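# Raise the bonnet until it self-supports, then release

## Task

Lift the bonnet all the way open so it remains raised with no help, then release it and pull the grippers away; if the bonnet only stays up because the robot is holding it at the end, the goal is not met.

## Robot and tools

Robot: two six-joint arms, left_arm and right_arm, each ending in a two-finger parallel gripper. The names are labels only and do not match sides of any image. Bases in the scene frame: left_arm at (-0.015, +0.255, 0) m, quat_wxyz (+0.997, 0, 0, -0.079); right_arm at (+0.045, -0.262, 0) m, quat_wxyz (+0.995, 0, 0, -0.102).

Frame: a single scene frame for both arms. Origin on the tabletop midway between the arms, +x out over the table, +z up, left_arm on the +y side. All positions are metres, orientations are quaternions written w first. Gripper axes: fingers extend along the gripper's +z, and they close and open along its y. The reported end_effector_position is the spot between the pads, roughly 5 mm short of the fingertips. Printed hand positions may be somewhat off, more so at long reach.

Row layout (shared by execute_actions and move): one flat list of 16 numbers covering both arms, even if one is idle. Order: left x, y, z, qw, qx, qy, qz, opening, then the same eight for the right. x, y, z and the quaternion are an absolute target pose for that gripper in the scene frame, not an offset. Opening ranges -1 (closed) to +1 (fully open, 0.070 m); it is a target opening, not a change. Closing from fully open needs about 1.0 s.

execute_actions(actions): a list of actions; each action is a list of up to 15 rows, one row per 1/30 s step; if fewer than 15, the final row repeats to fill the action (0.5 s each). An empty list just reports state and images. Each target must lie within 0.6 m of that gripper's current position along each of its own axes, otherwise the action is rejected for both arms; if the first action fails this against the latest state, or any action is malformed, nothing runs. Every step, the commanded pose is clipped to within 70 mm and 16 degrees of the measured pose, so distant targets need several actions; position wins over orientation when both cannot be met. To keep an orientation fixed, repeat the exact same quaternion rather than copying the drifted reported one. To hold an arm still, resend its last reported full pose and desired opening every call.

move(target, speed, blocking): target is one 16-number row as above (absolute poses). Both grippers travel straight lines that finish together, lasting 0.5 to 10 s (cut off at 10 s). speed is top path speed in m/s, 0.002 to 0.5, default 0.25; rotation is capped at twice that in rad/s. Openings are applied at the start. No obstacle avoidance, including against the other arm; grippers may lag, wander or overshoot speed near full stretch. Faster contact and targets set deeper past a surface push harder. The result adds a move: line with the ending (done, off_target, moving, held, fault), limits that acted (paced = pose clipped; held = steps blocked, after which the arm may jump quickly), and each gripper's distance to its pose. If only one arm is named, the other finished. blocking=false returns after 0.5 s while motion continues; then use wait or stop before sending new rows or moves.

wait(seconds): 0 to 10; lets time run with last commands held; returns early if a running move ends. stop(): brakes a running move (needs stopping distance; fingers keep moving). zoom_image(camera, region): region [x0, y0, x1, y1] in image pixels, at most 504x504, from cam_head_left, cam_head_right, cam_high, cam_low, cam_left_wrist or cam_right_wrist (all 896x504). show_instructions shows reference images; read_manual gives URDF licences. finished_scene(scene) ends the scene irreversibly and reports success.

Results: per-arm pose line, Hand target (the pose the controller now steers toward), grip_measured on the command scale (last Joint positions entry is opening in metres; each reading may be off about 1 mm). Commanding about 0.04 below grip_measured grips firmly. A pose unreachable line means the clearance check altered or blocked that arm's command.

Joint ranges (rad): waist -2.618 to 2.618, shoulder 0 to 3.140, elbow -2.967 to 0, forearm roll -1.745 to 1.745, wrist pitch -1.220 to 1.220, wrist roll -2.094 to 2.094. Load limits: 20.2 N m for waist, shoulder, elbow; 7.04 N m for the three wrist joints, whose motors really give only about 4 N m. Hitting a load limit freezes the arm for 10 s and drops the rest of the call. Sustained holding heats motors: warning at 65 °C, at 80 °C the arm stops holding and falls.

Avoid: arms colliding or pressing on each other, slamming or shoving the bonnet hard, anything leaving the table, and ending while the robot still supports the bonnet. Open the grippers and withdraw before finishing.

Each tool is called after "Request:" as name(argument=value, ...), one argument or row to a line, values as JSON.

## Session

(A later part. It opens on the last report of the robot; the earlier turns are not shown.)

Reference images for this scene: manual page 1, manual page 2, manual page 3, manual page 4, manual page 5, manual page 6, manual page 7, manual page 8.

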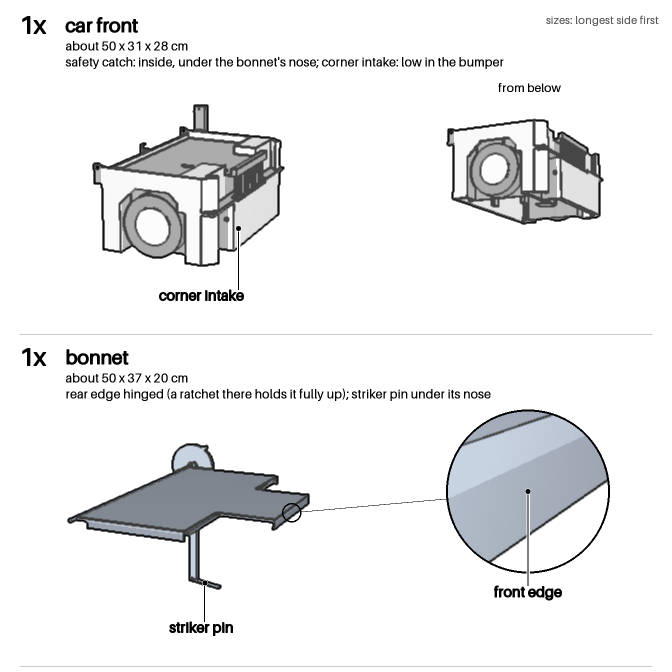

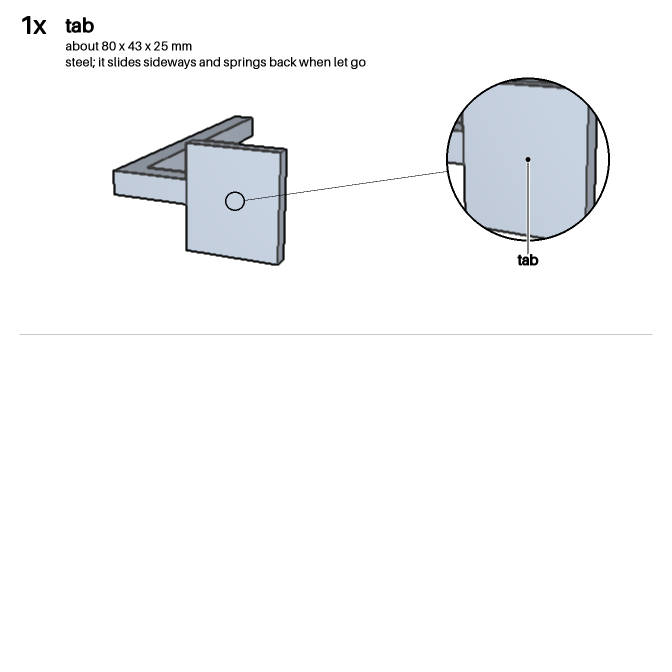

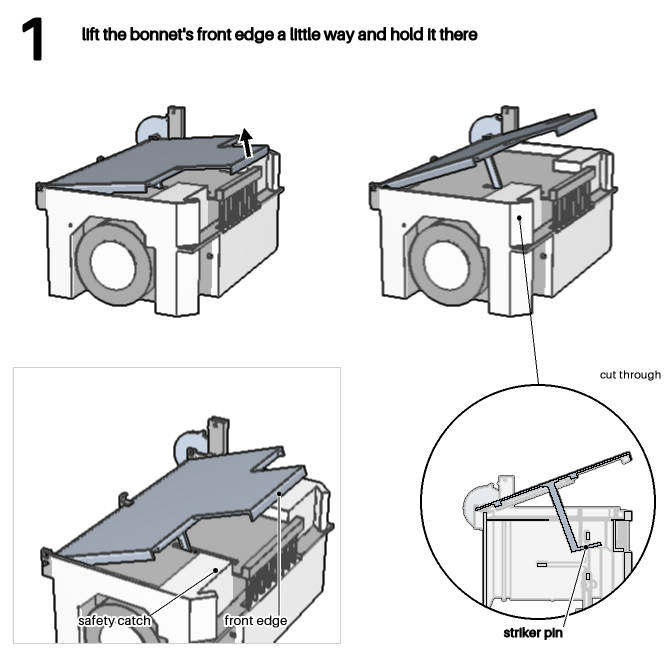

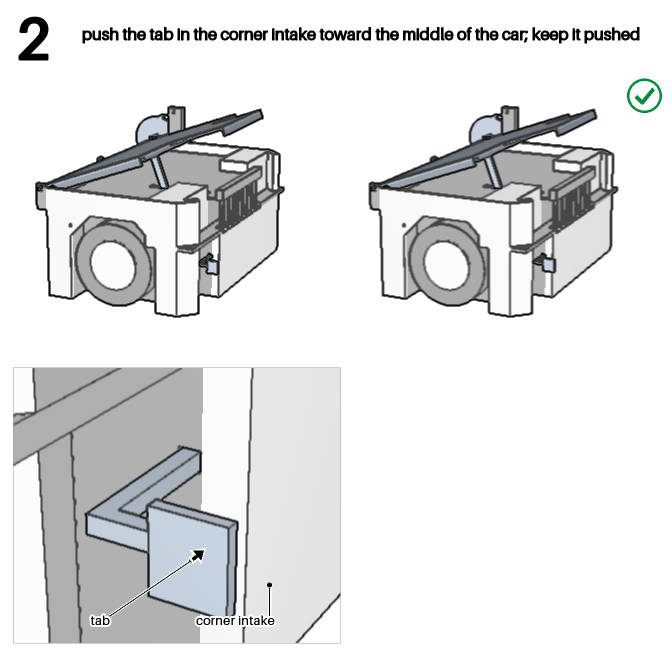

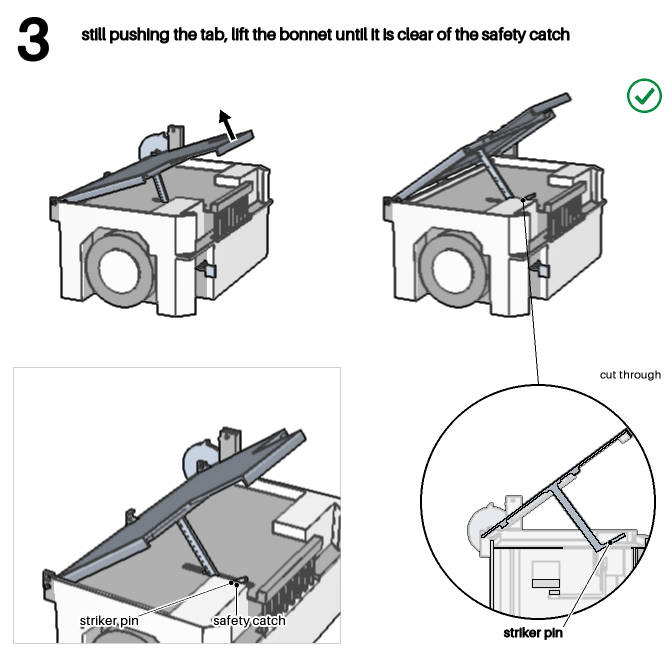

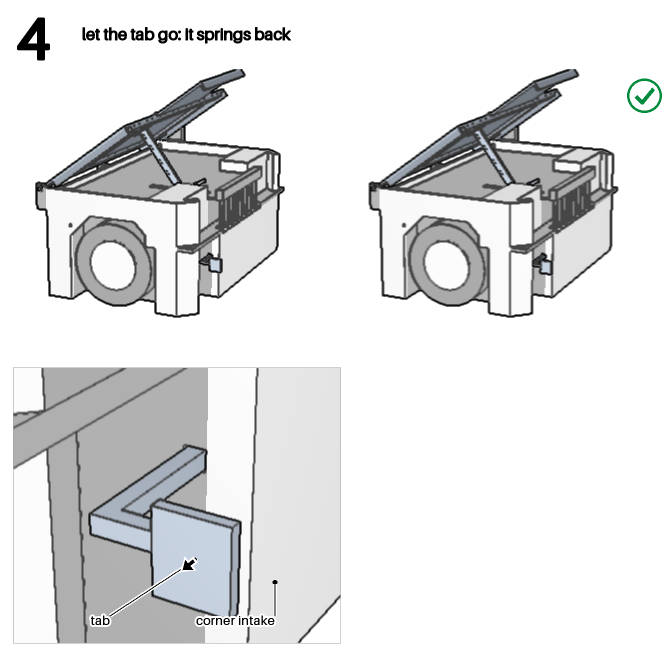

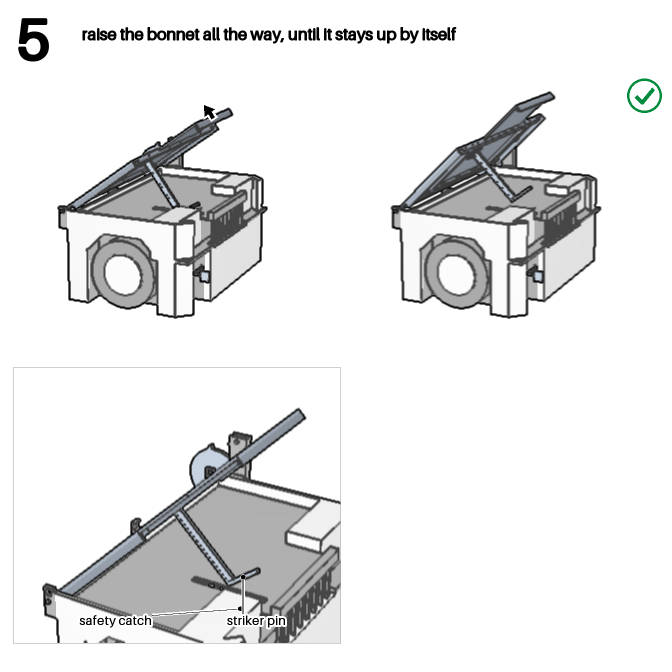

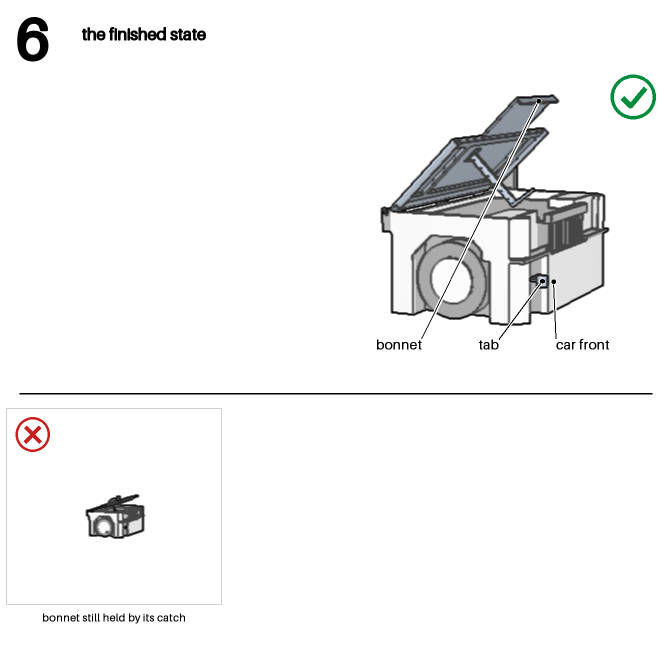

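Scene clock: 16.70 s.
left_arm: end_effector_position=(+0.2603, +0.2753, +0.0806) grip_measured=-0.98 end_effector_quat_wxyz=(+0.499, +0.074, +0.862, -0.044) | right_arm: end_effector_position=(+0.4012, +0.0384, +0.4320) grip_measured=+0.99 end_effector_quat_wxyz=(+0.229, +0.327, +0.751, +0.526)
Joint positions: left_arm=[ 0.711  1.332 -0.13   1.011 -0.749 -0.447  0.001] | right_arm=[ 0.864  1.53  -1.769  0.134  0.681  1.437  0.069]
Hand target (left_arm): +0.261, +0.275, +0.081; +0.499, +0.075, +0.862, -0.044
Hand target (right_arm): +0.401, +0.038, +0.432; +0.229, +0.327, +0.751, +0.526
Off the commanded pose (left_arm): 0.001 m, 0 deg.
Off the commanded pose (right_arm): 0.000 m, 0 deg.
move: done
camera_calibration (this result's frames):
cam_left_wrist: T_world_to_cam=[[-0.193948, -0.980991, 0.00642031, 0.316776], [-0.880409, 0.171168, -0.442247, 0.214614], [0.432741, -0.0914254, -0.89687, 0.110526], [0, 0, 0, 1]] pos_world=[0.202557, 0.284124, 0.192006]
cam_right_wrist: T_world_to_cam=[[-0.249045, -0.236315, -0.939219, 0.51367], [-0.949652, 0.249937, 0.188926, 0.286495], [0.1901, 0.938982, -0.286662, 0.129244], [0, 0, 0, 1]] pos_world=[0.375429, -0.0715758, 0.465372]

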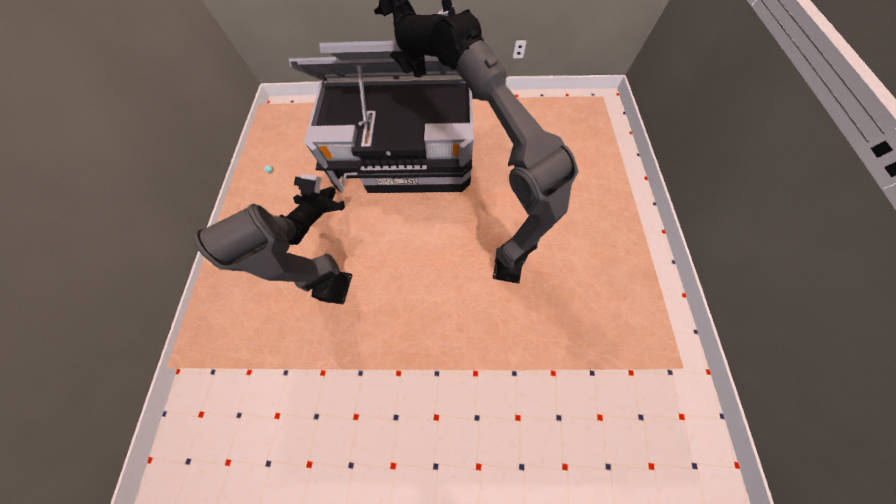

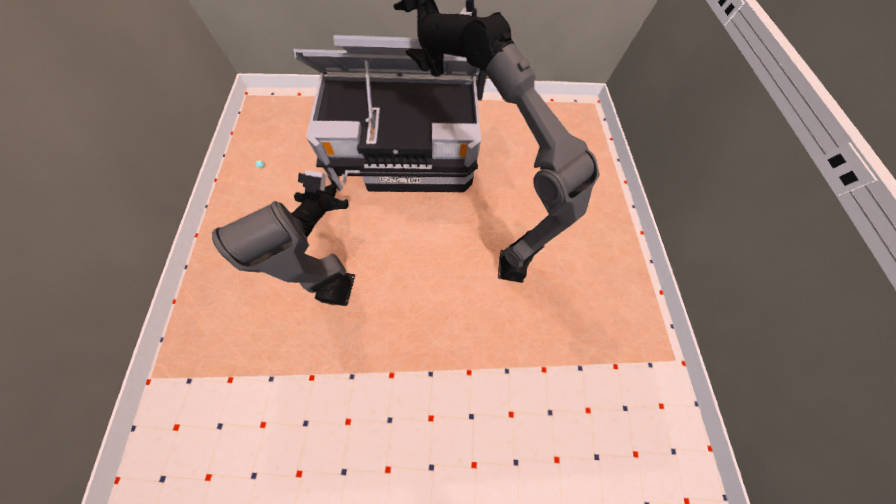

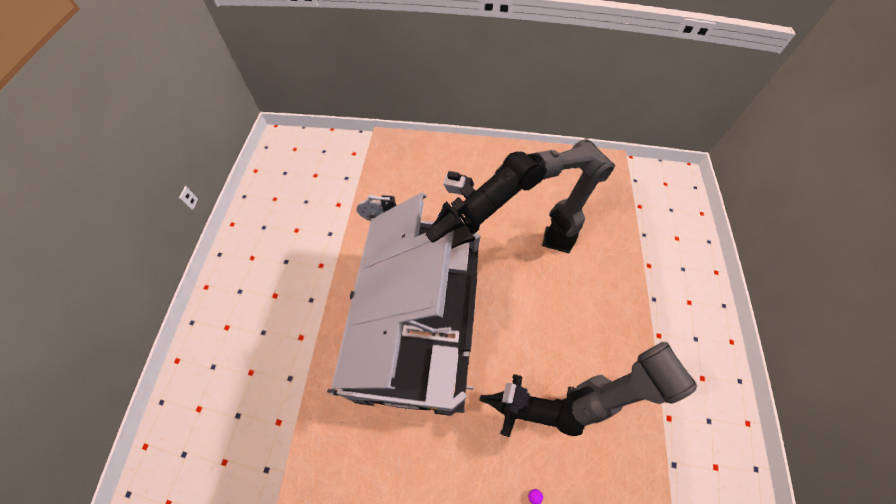

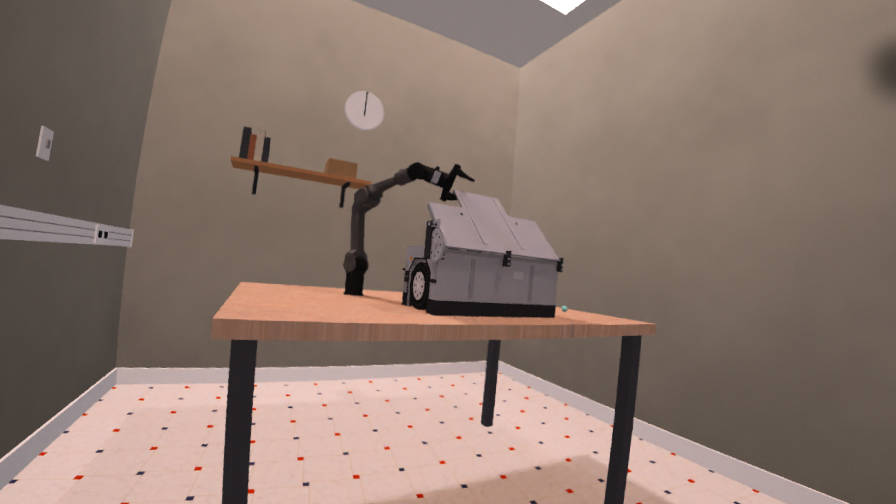

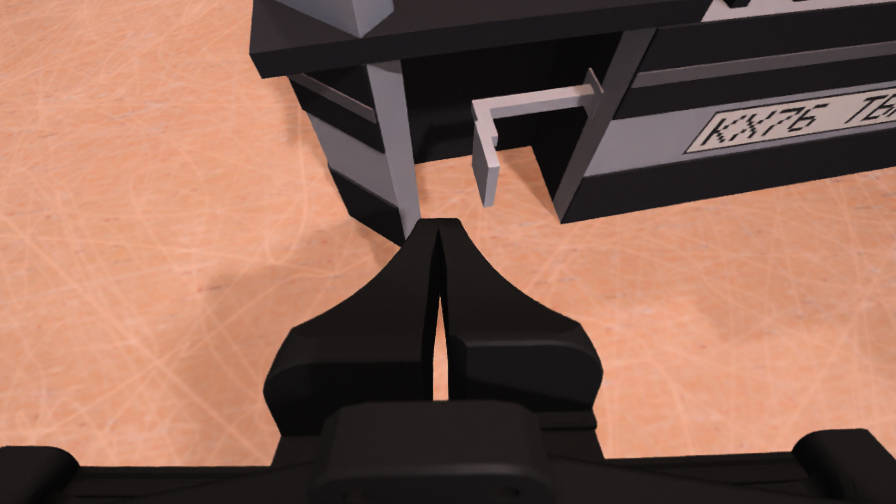

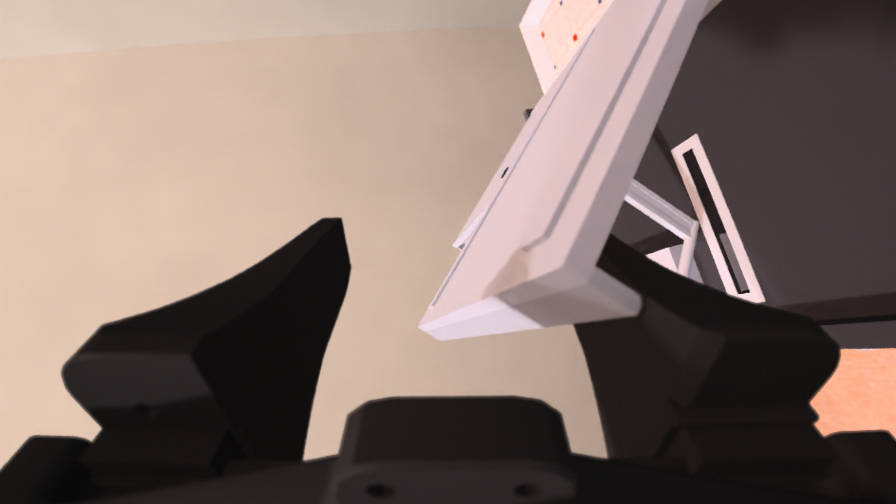

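Still seems on the tooth; a bit more.

Request:
move(
  target=[0.24,0.28,0.10,0.498,0.0755,0.863,-0.0436,-1, 0.410,0.038,0.441,0.229,0.327,0.751,0.526,1],
  speed=0.04,
)

Request:
zoom_image(
  camera="cam_high",
  region=[345,180,415,235],
)

Scene clock: 17.73 s.
left_arm: end_effector_position=(+0.2408, +0.2804, +0.1009) grip_measured=-0.98 end_effector_quat_wxyz=(+0.500, +0.075, +0.862, -0.044) | right_arm: end_effector_position=(+0.4102, +0.0381, +0.4413) grip_measured=+0.99 end_effector_quat_wxyz=(+0.229, +0.327, +0.751, +0.526)
Joint positions: left_arm=[ 0.88   1.139 -0.141  1.388 -0.76  -0.768  0.001] | right_arm=[ 0.843  1.572 -1.857  0.156  0.729  1.417  0.069]
Hand target (left_arm): +0.241, +0.280, +0.101; +0.500, +0.075, +0.862, -0.044
Hand target (right_arm): +0.410, +0.038, +0.441; +0.229, +0.327, +0.751, +0.526
Off the commanded pose (left_arm): 0.001 m, 0 deg.
Off the commanded pose (right_arm): 0.000 m, 0 deg.
move: done
camera_calibration (this result's frames):
cam_left_wrist: T_world_to_cam=[[-0.194157, -0.980957, 0.00517796, 0.318033], [-0.879221, 0.171675, -0.444408, 0.20532], [0.435056, -0.0908372, -0.89581, 0.136831], [0, 0, 0, 1]] pos_world=[0.182741, 0.289157, 0.212174]
cam_right_wrist: T_world_to_cam=[[-0.248391, -0.236169, -0.939429, 0.524418], [-0.94969, 0.250365, 0.188163, 0.293717], [0.190762, 0.938904, -0.286476, 0.130104], [0, 0, 0, 1]] pos_world=[0.384382, -0.0718399, 0.474659]

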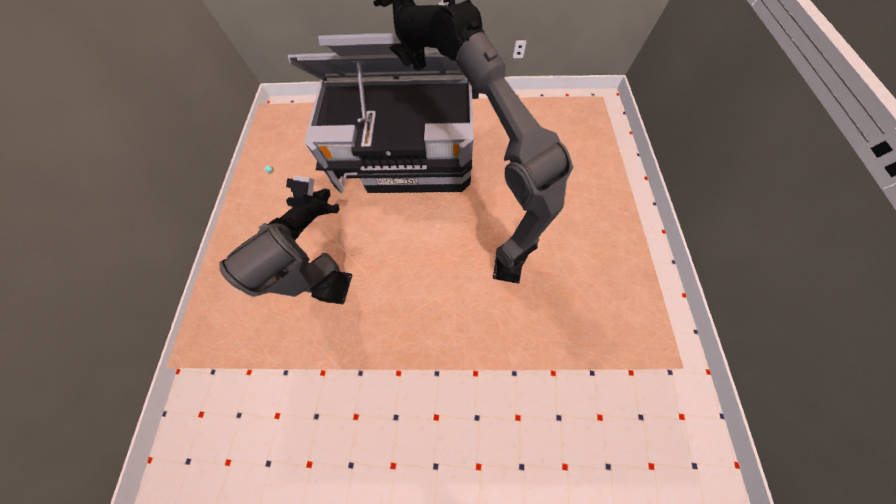

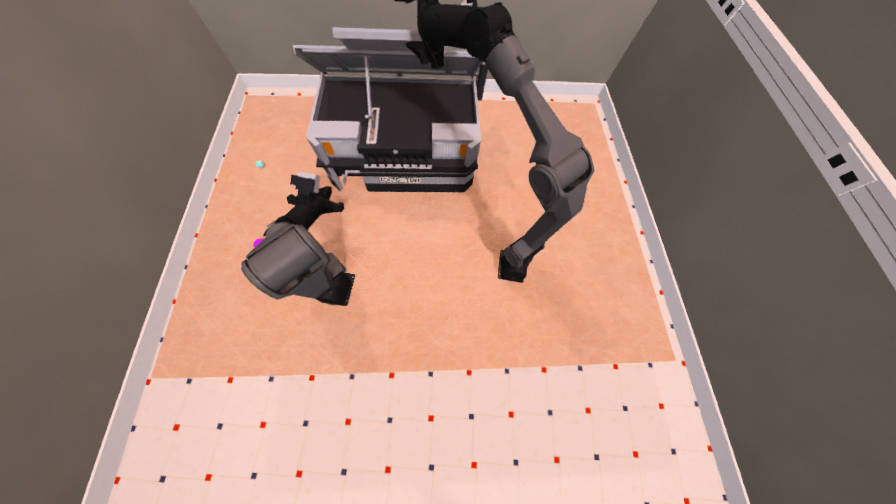

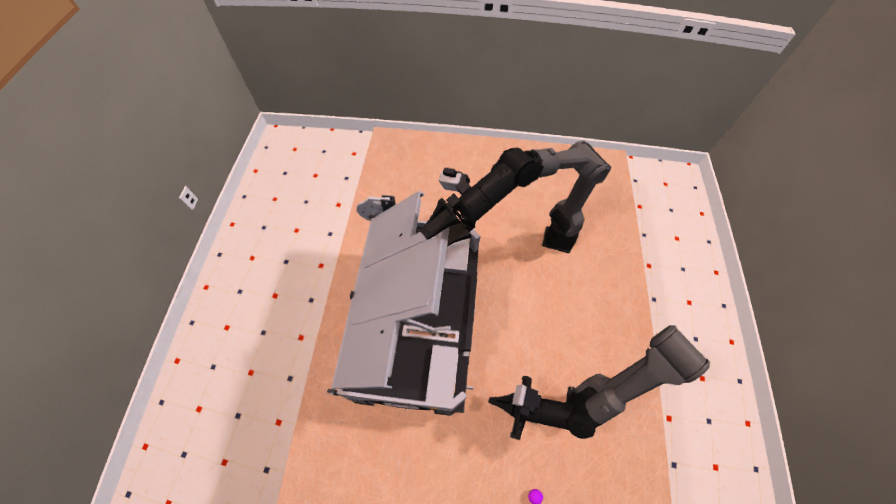

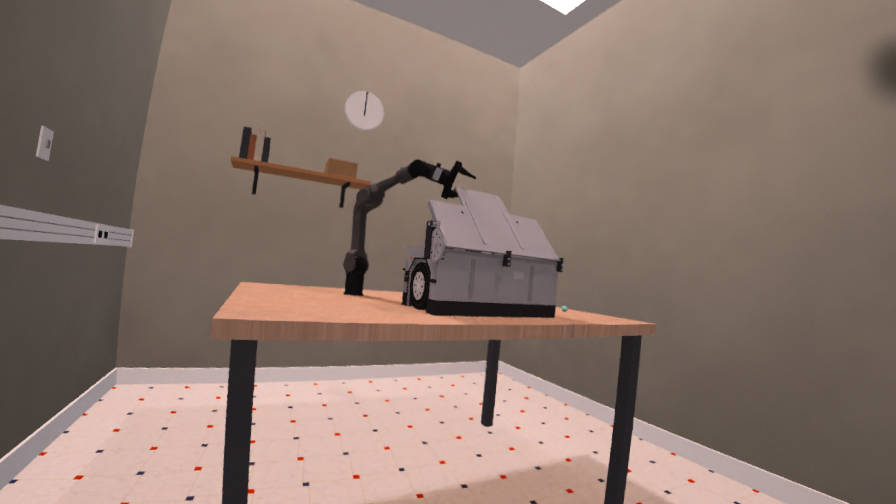

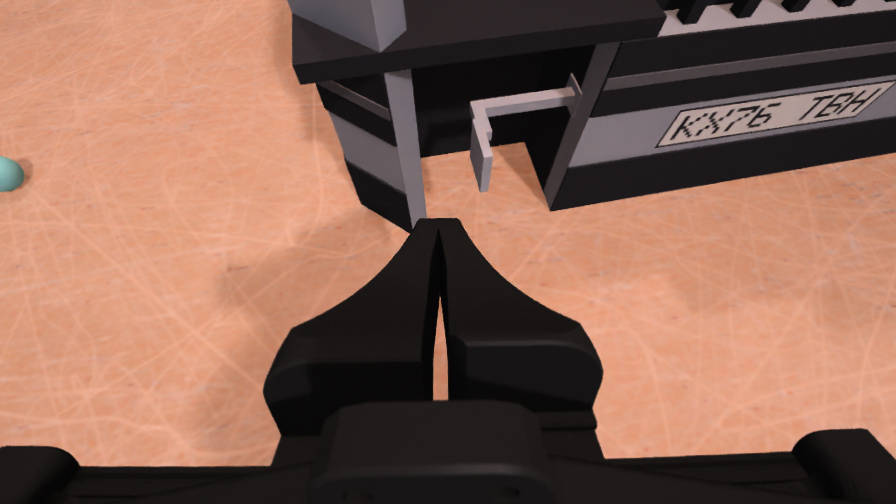

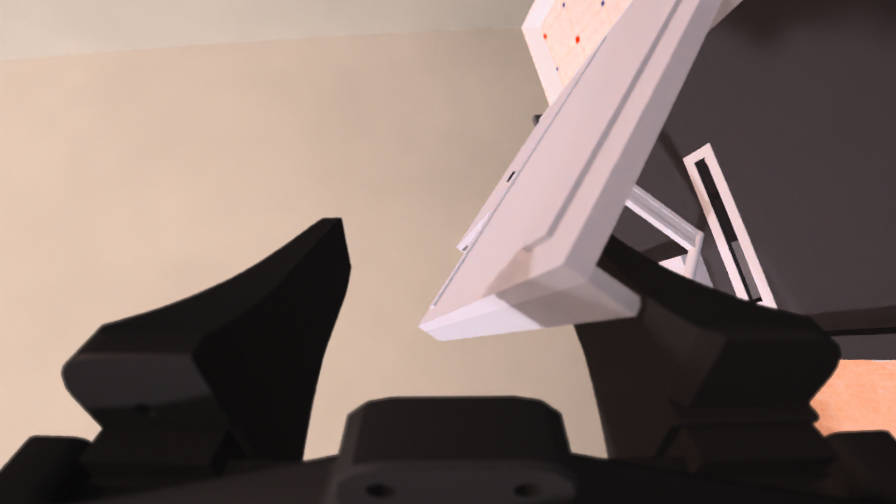

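Region (345, 180, 415, 235) of cam_high's 896x504 image, scaled by 7.200, with more detail than that image has; it fills the top 396 rows of this view, and the rest is white.

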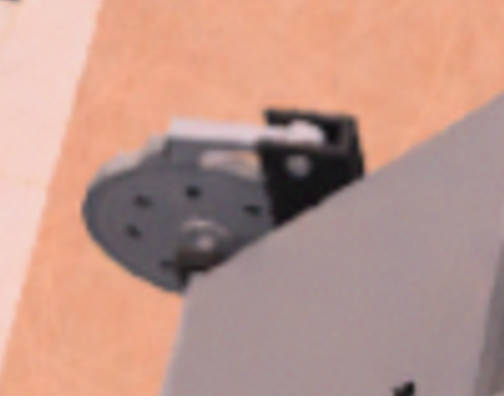

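Pawl dropped.

Request:
move(
  target=[0.24,0.28,0.10,0.498,0.0755,0.863,-0.0436,-1, 0.394,0.036,0.424,0.229,0.327,0.751,0.526,1],
  speed=0.03,
)

Scene clock: 18.83 s.
left_arm: end_effector_position=(+0.2401, +0.2802, +0.1002) grip_measured=-0.98 end_effector_quat_wxyz=(+0.498, +0.075, +0.863, -0.043) | right_arm: end_effector_position=(+0.3936, +0.0353, +0.4247) grip_measured=+0.98 end_effector_quat_wxyz=(+0.230, +0.327, +0.750, +0.527)
Joint positions: left_arm=[ 0.879  1.137 -0.141  1.395 -0.757 -0.773  0.001] | right_arm=[ 0.874  1.489 -1.69   0.123  0.64   1.445  0.069]
Hand target (left_arm): +0.240, +0.280, +0.100; +0.498, +0.075, +0.863, -0.044
Hand target (right_arm): +0.394, +0.036, +0.424; +0.229, +0.327, +0.751, +0.526
Off the commanded pose (left_arm): 0.000 m, 0 deg.
Off the commanded pose (right_arm): 0.001 m, 0 deg.
move: done
camera_calibration (this result's frames):
cam_left_wrist: T_world_to_cam=[[-0.195268, -0.980741, 0.00409718, 0.318072], [-0.880909, 0.173552, -0.440318, 0.203956], [0.431127, -0.0895893, -0.897832, 0.137295], [0, 0, 0, 1]] pos_world=[0.182584, 0.28885, 0.211771]
cam_right_wrist: T_world_to_cam=[[-0.246713, -0.235474, -0.940045, 0.503625], [-0.949933, 0.250678, 0.186515, 0.282543], [0.191729, 0.938996, -0.28553, 0.130385], [0, 0, 0, 1]] pos_world=[0.36765, -0.0746672, 0.45796]

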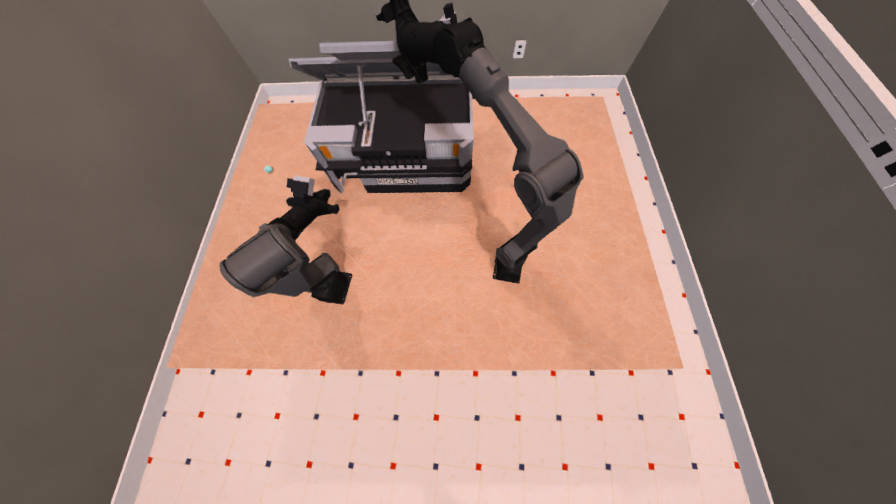

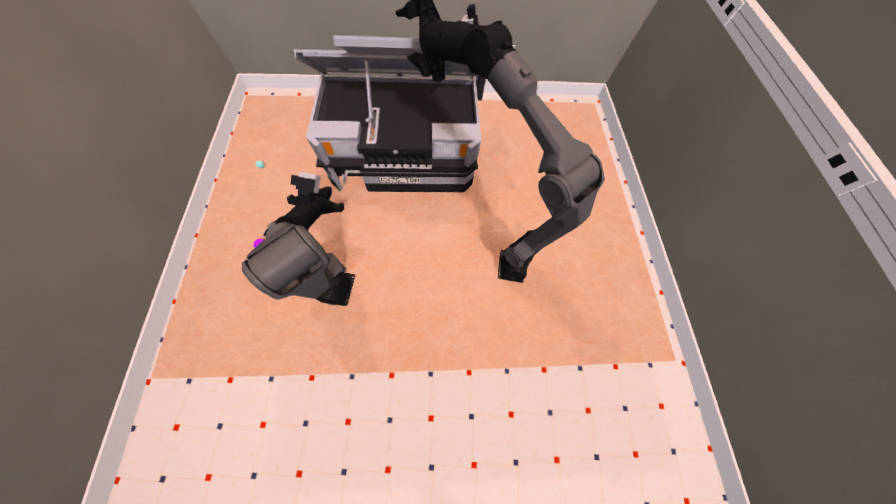

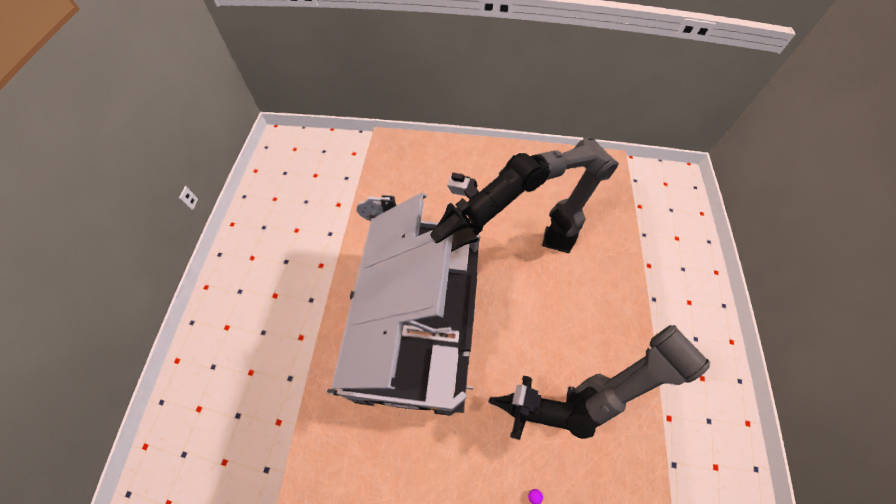

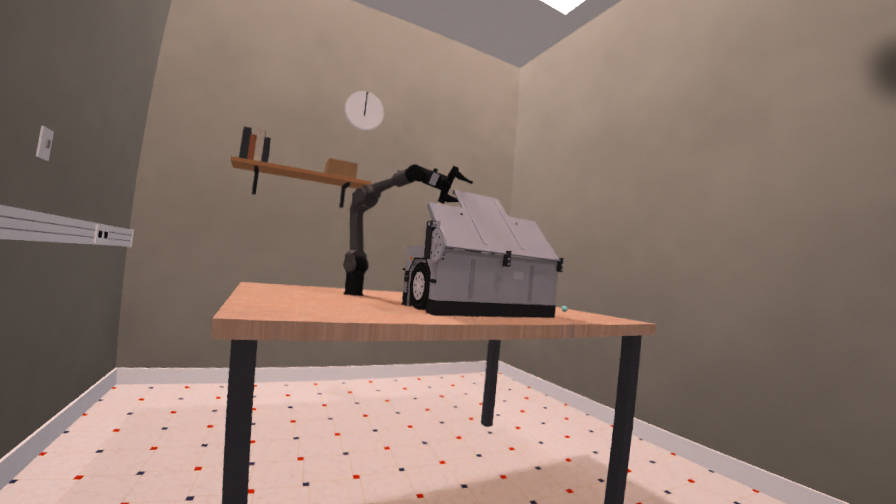

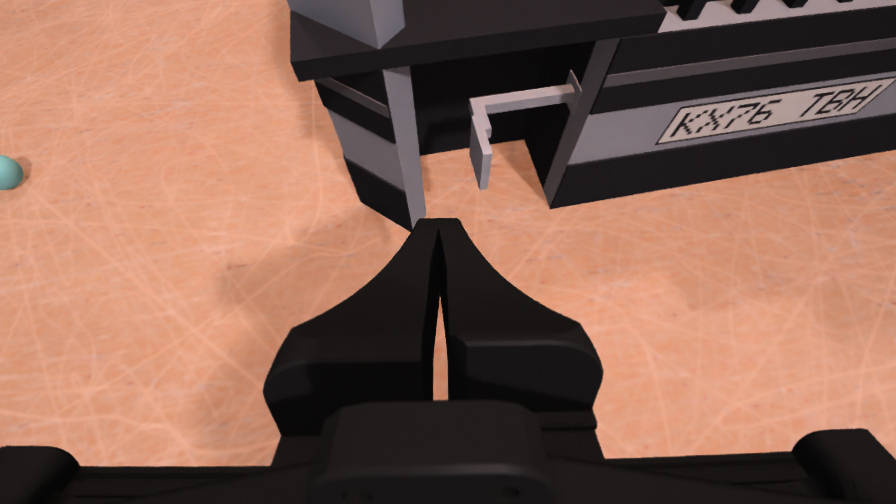

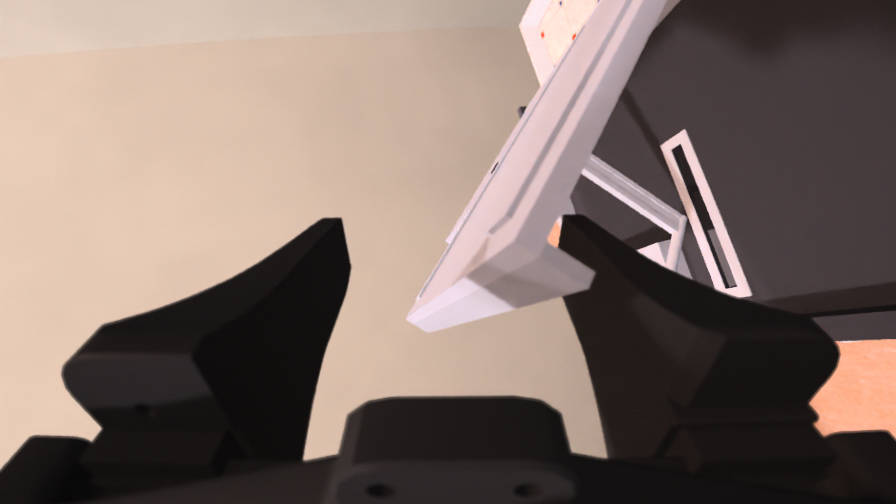

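Held by itself. Withdraw.

Request:
move(
  target=[0.22,0.285,0.15,0.422,-0.053,0.905,0.025,-1, 0.29,-0.06,0.445,0.229,0.327,0.751,0.526,1],
  speed=0.15,
)

Scene clock: 20.27 s.
left_arm: end_effector_position=(+0.2211, +0.2856, +0.1499) grip_measured=-0.98 end_effector_quat_wxyz=(+0.530, -0.036, +0.847, +0.002) | right_arm: end_effector_position=(+0.2911, -0.0611, +0.4455) grip_measured=+0.98 end_effector_quat_wxyz=(+0.229, +0.327, +0.751, +0.526)
Joint positions: left_arm=[ 0.67   0.681 -0.168  1.737 -0.421 -1.574  0.001] | right_arm=[ 0.764  1.062 -1.443  0.24   0.837  1.344  0.069]
Hand target (left_arm): +0.221, +0.286, +0.150; +0.529, -0.036, +0.848, +0.002
Hand target (right_arm): +0.291, -0.061, +0.445; +0.229, +0.327, +0.751, +0.526
Off the commanded pose (left_arm): 0.001 m, 14 deg.
Off the commanded pose (right_arm): 0.002 m, 0 deg.
joint sent to its limit (left arm) — the command would take joint 4 (forearm roll) past its upper limit, so that joint was sent only as far as its limit.
move: off_target (left_arm)
camera_calibration (this result's frames):
cam_left_wrist: T_world_to_cam=[[0.0411492, -0.998435, 0.0378595, 0.267159], [-0.863373, -0.054603, -0.501603, 0.278584], [0.502885, -0.0120464, -0.864269, 0.147541], [0, 0, 0, 1]] pos_world=[0.155332, 0.28373, 0.257139]
cam_right_wrist: T_world_to_cam=[[-0.248822, -0.235451, -0.939495, 0.475559], [-0.949664, 0.249927, 0.18888, 0.204279], [0.190333, 0.939201, -0.285787, 0.246974], [0, 0, 0, 1]] pos_world=[0.265319, -0.171042, 0.478783]

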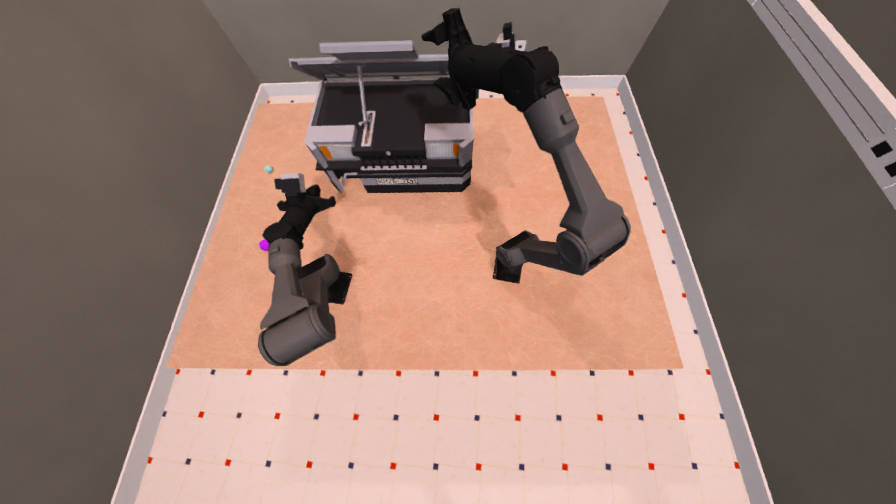

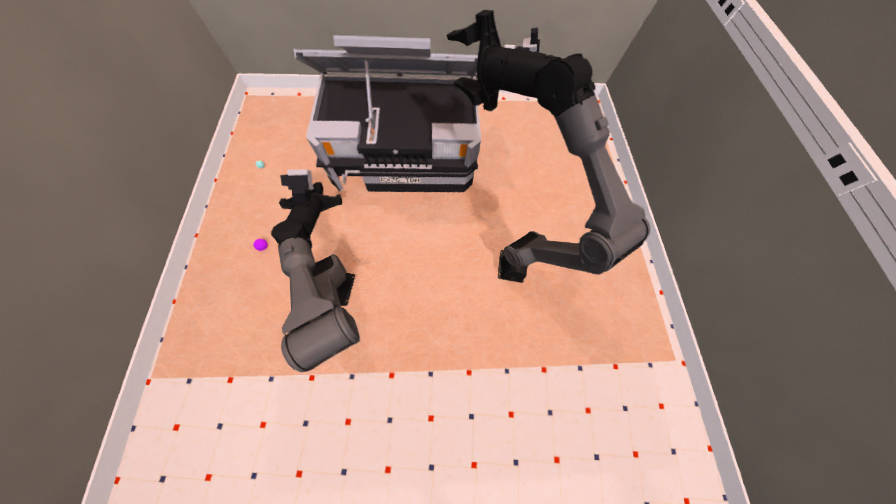

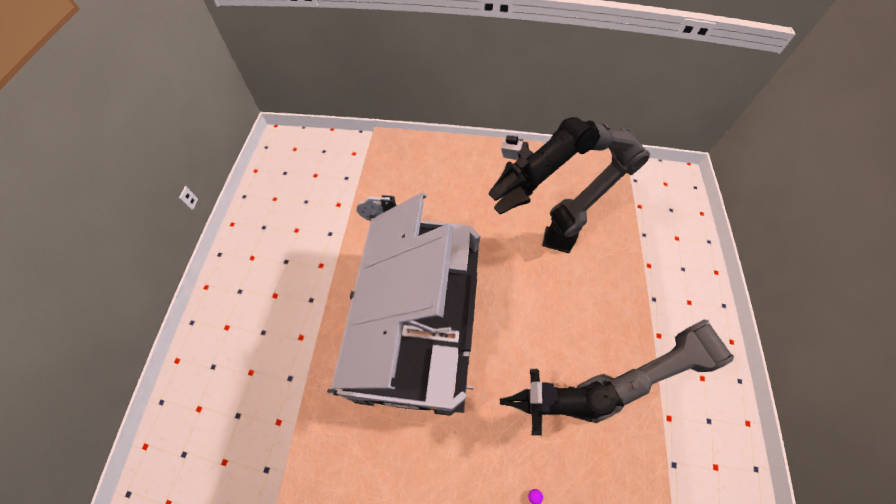

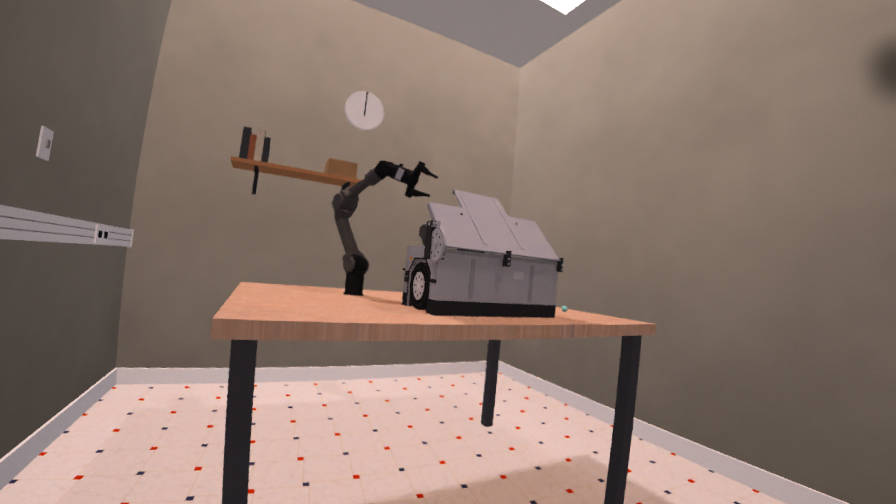

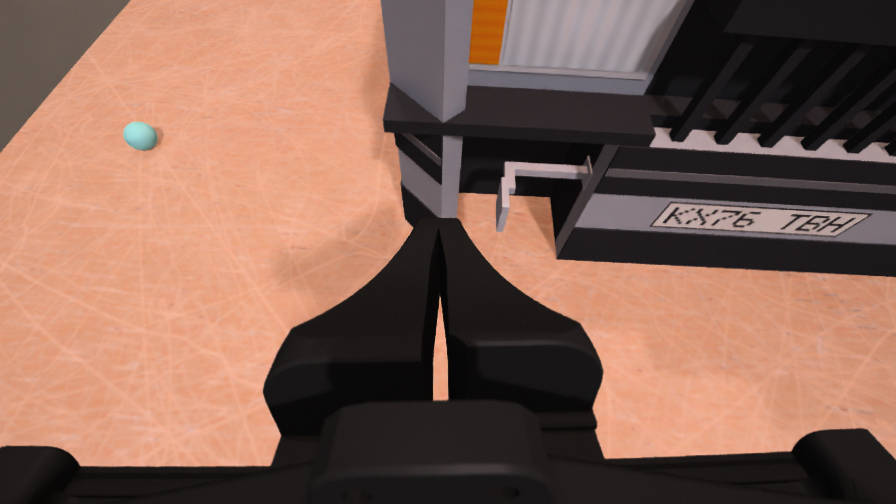

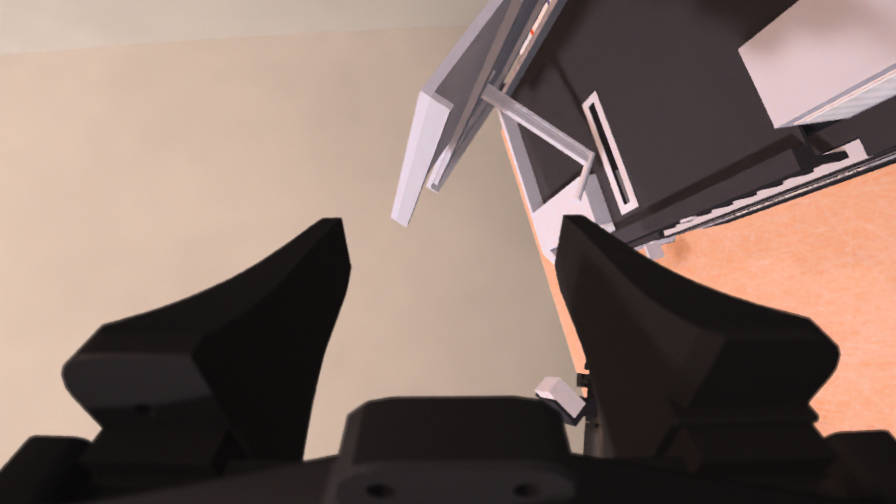

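Request:
finished_scene(
  scene=2,
)

The scene is finished: the task was done.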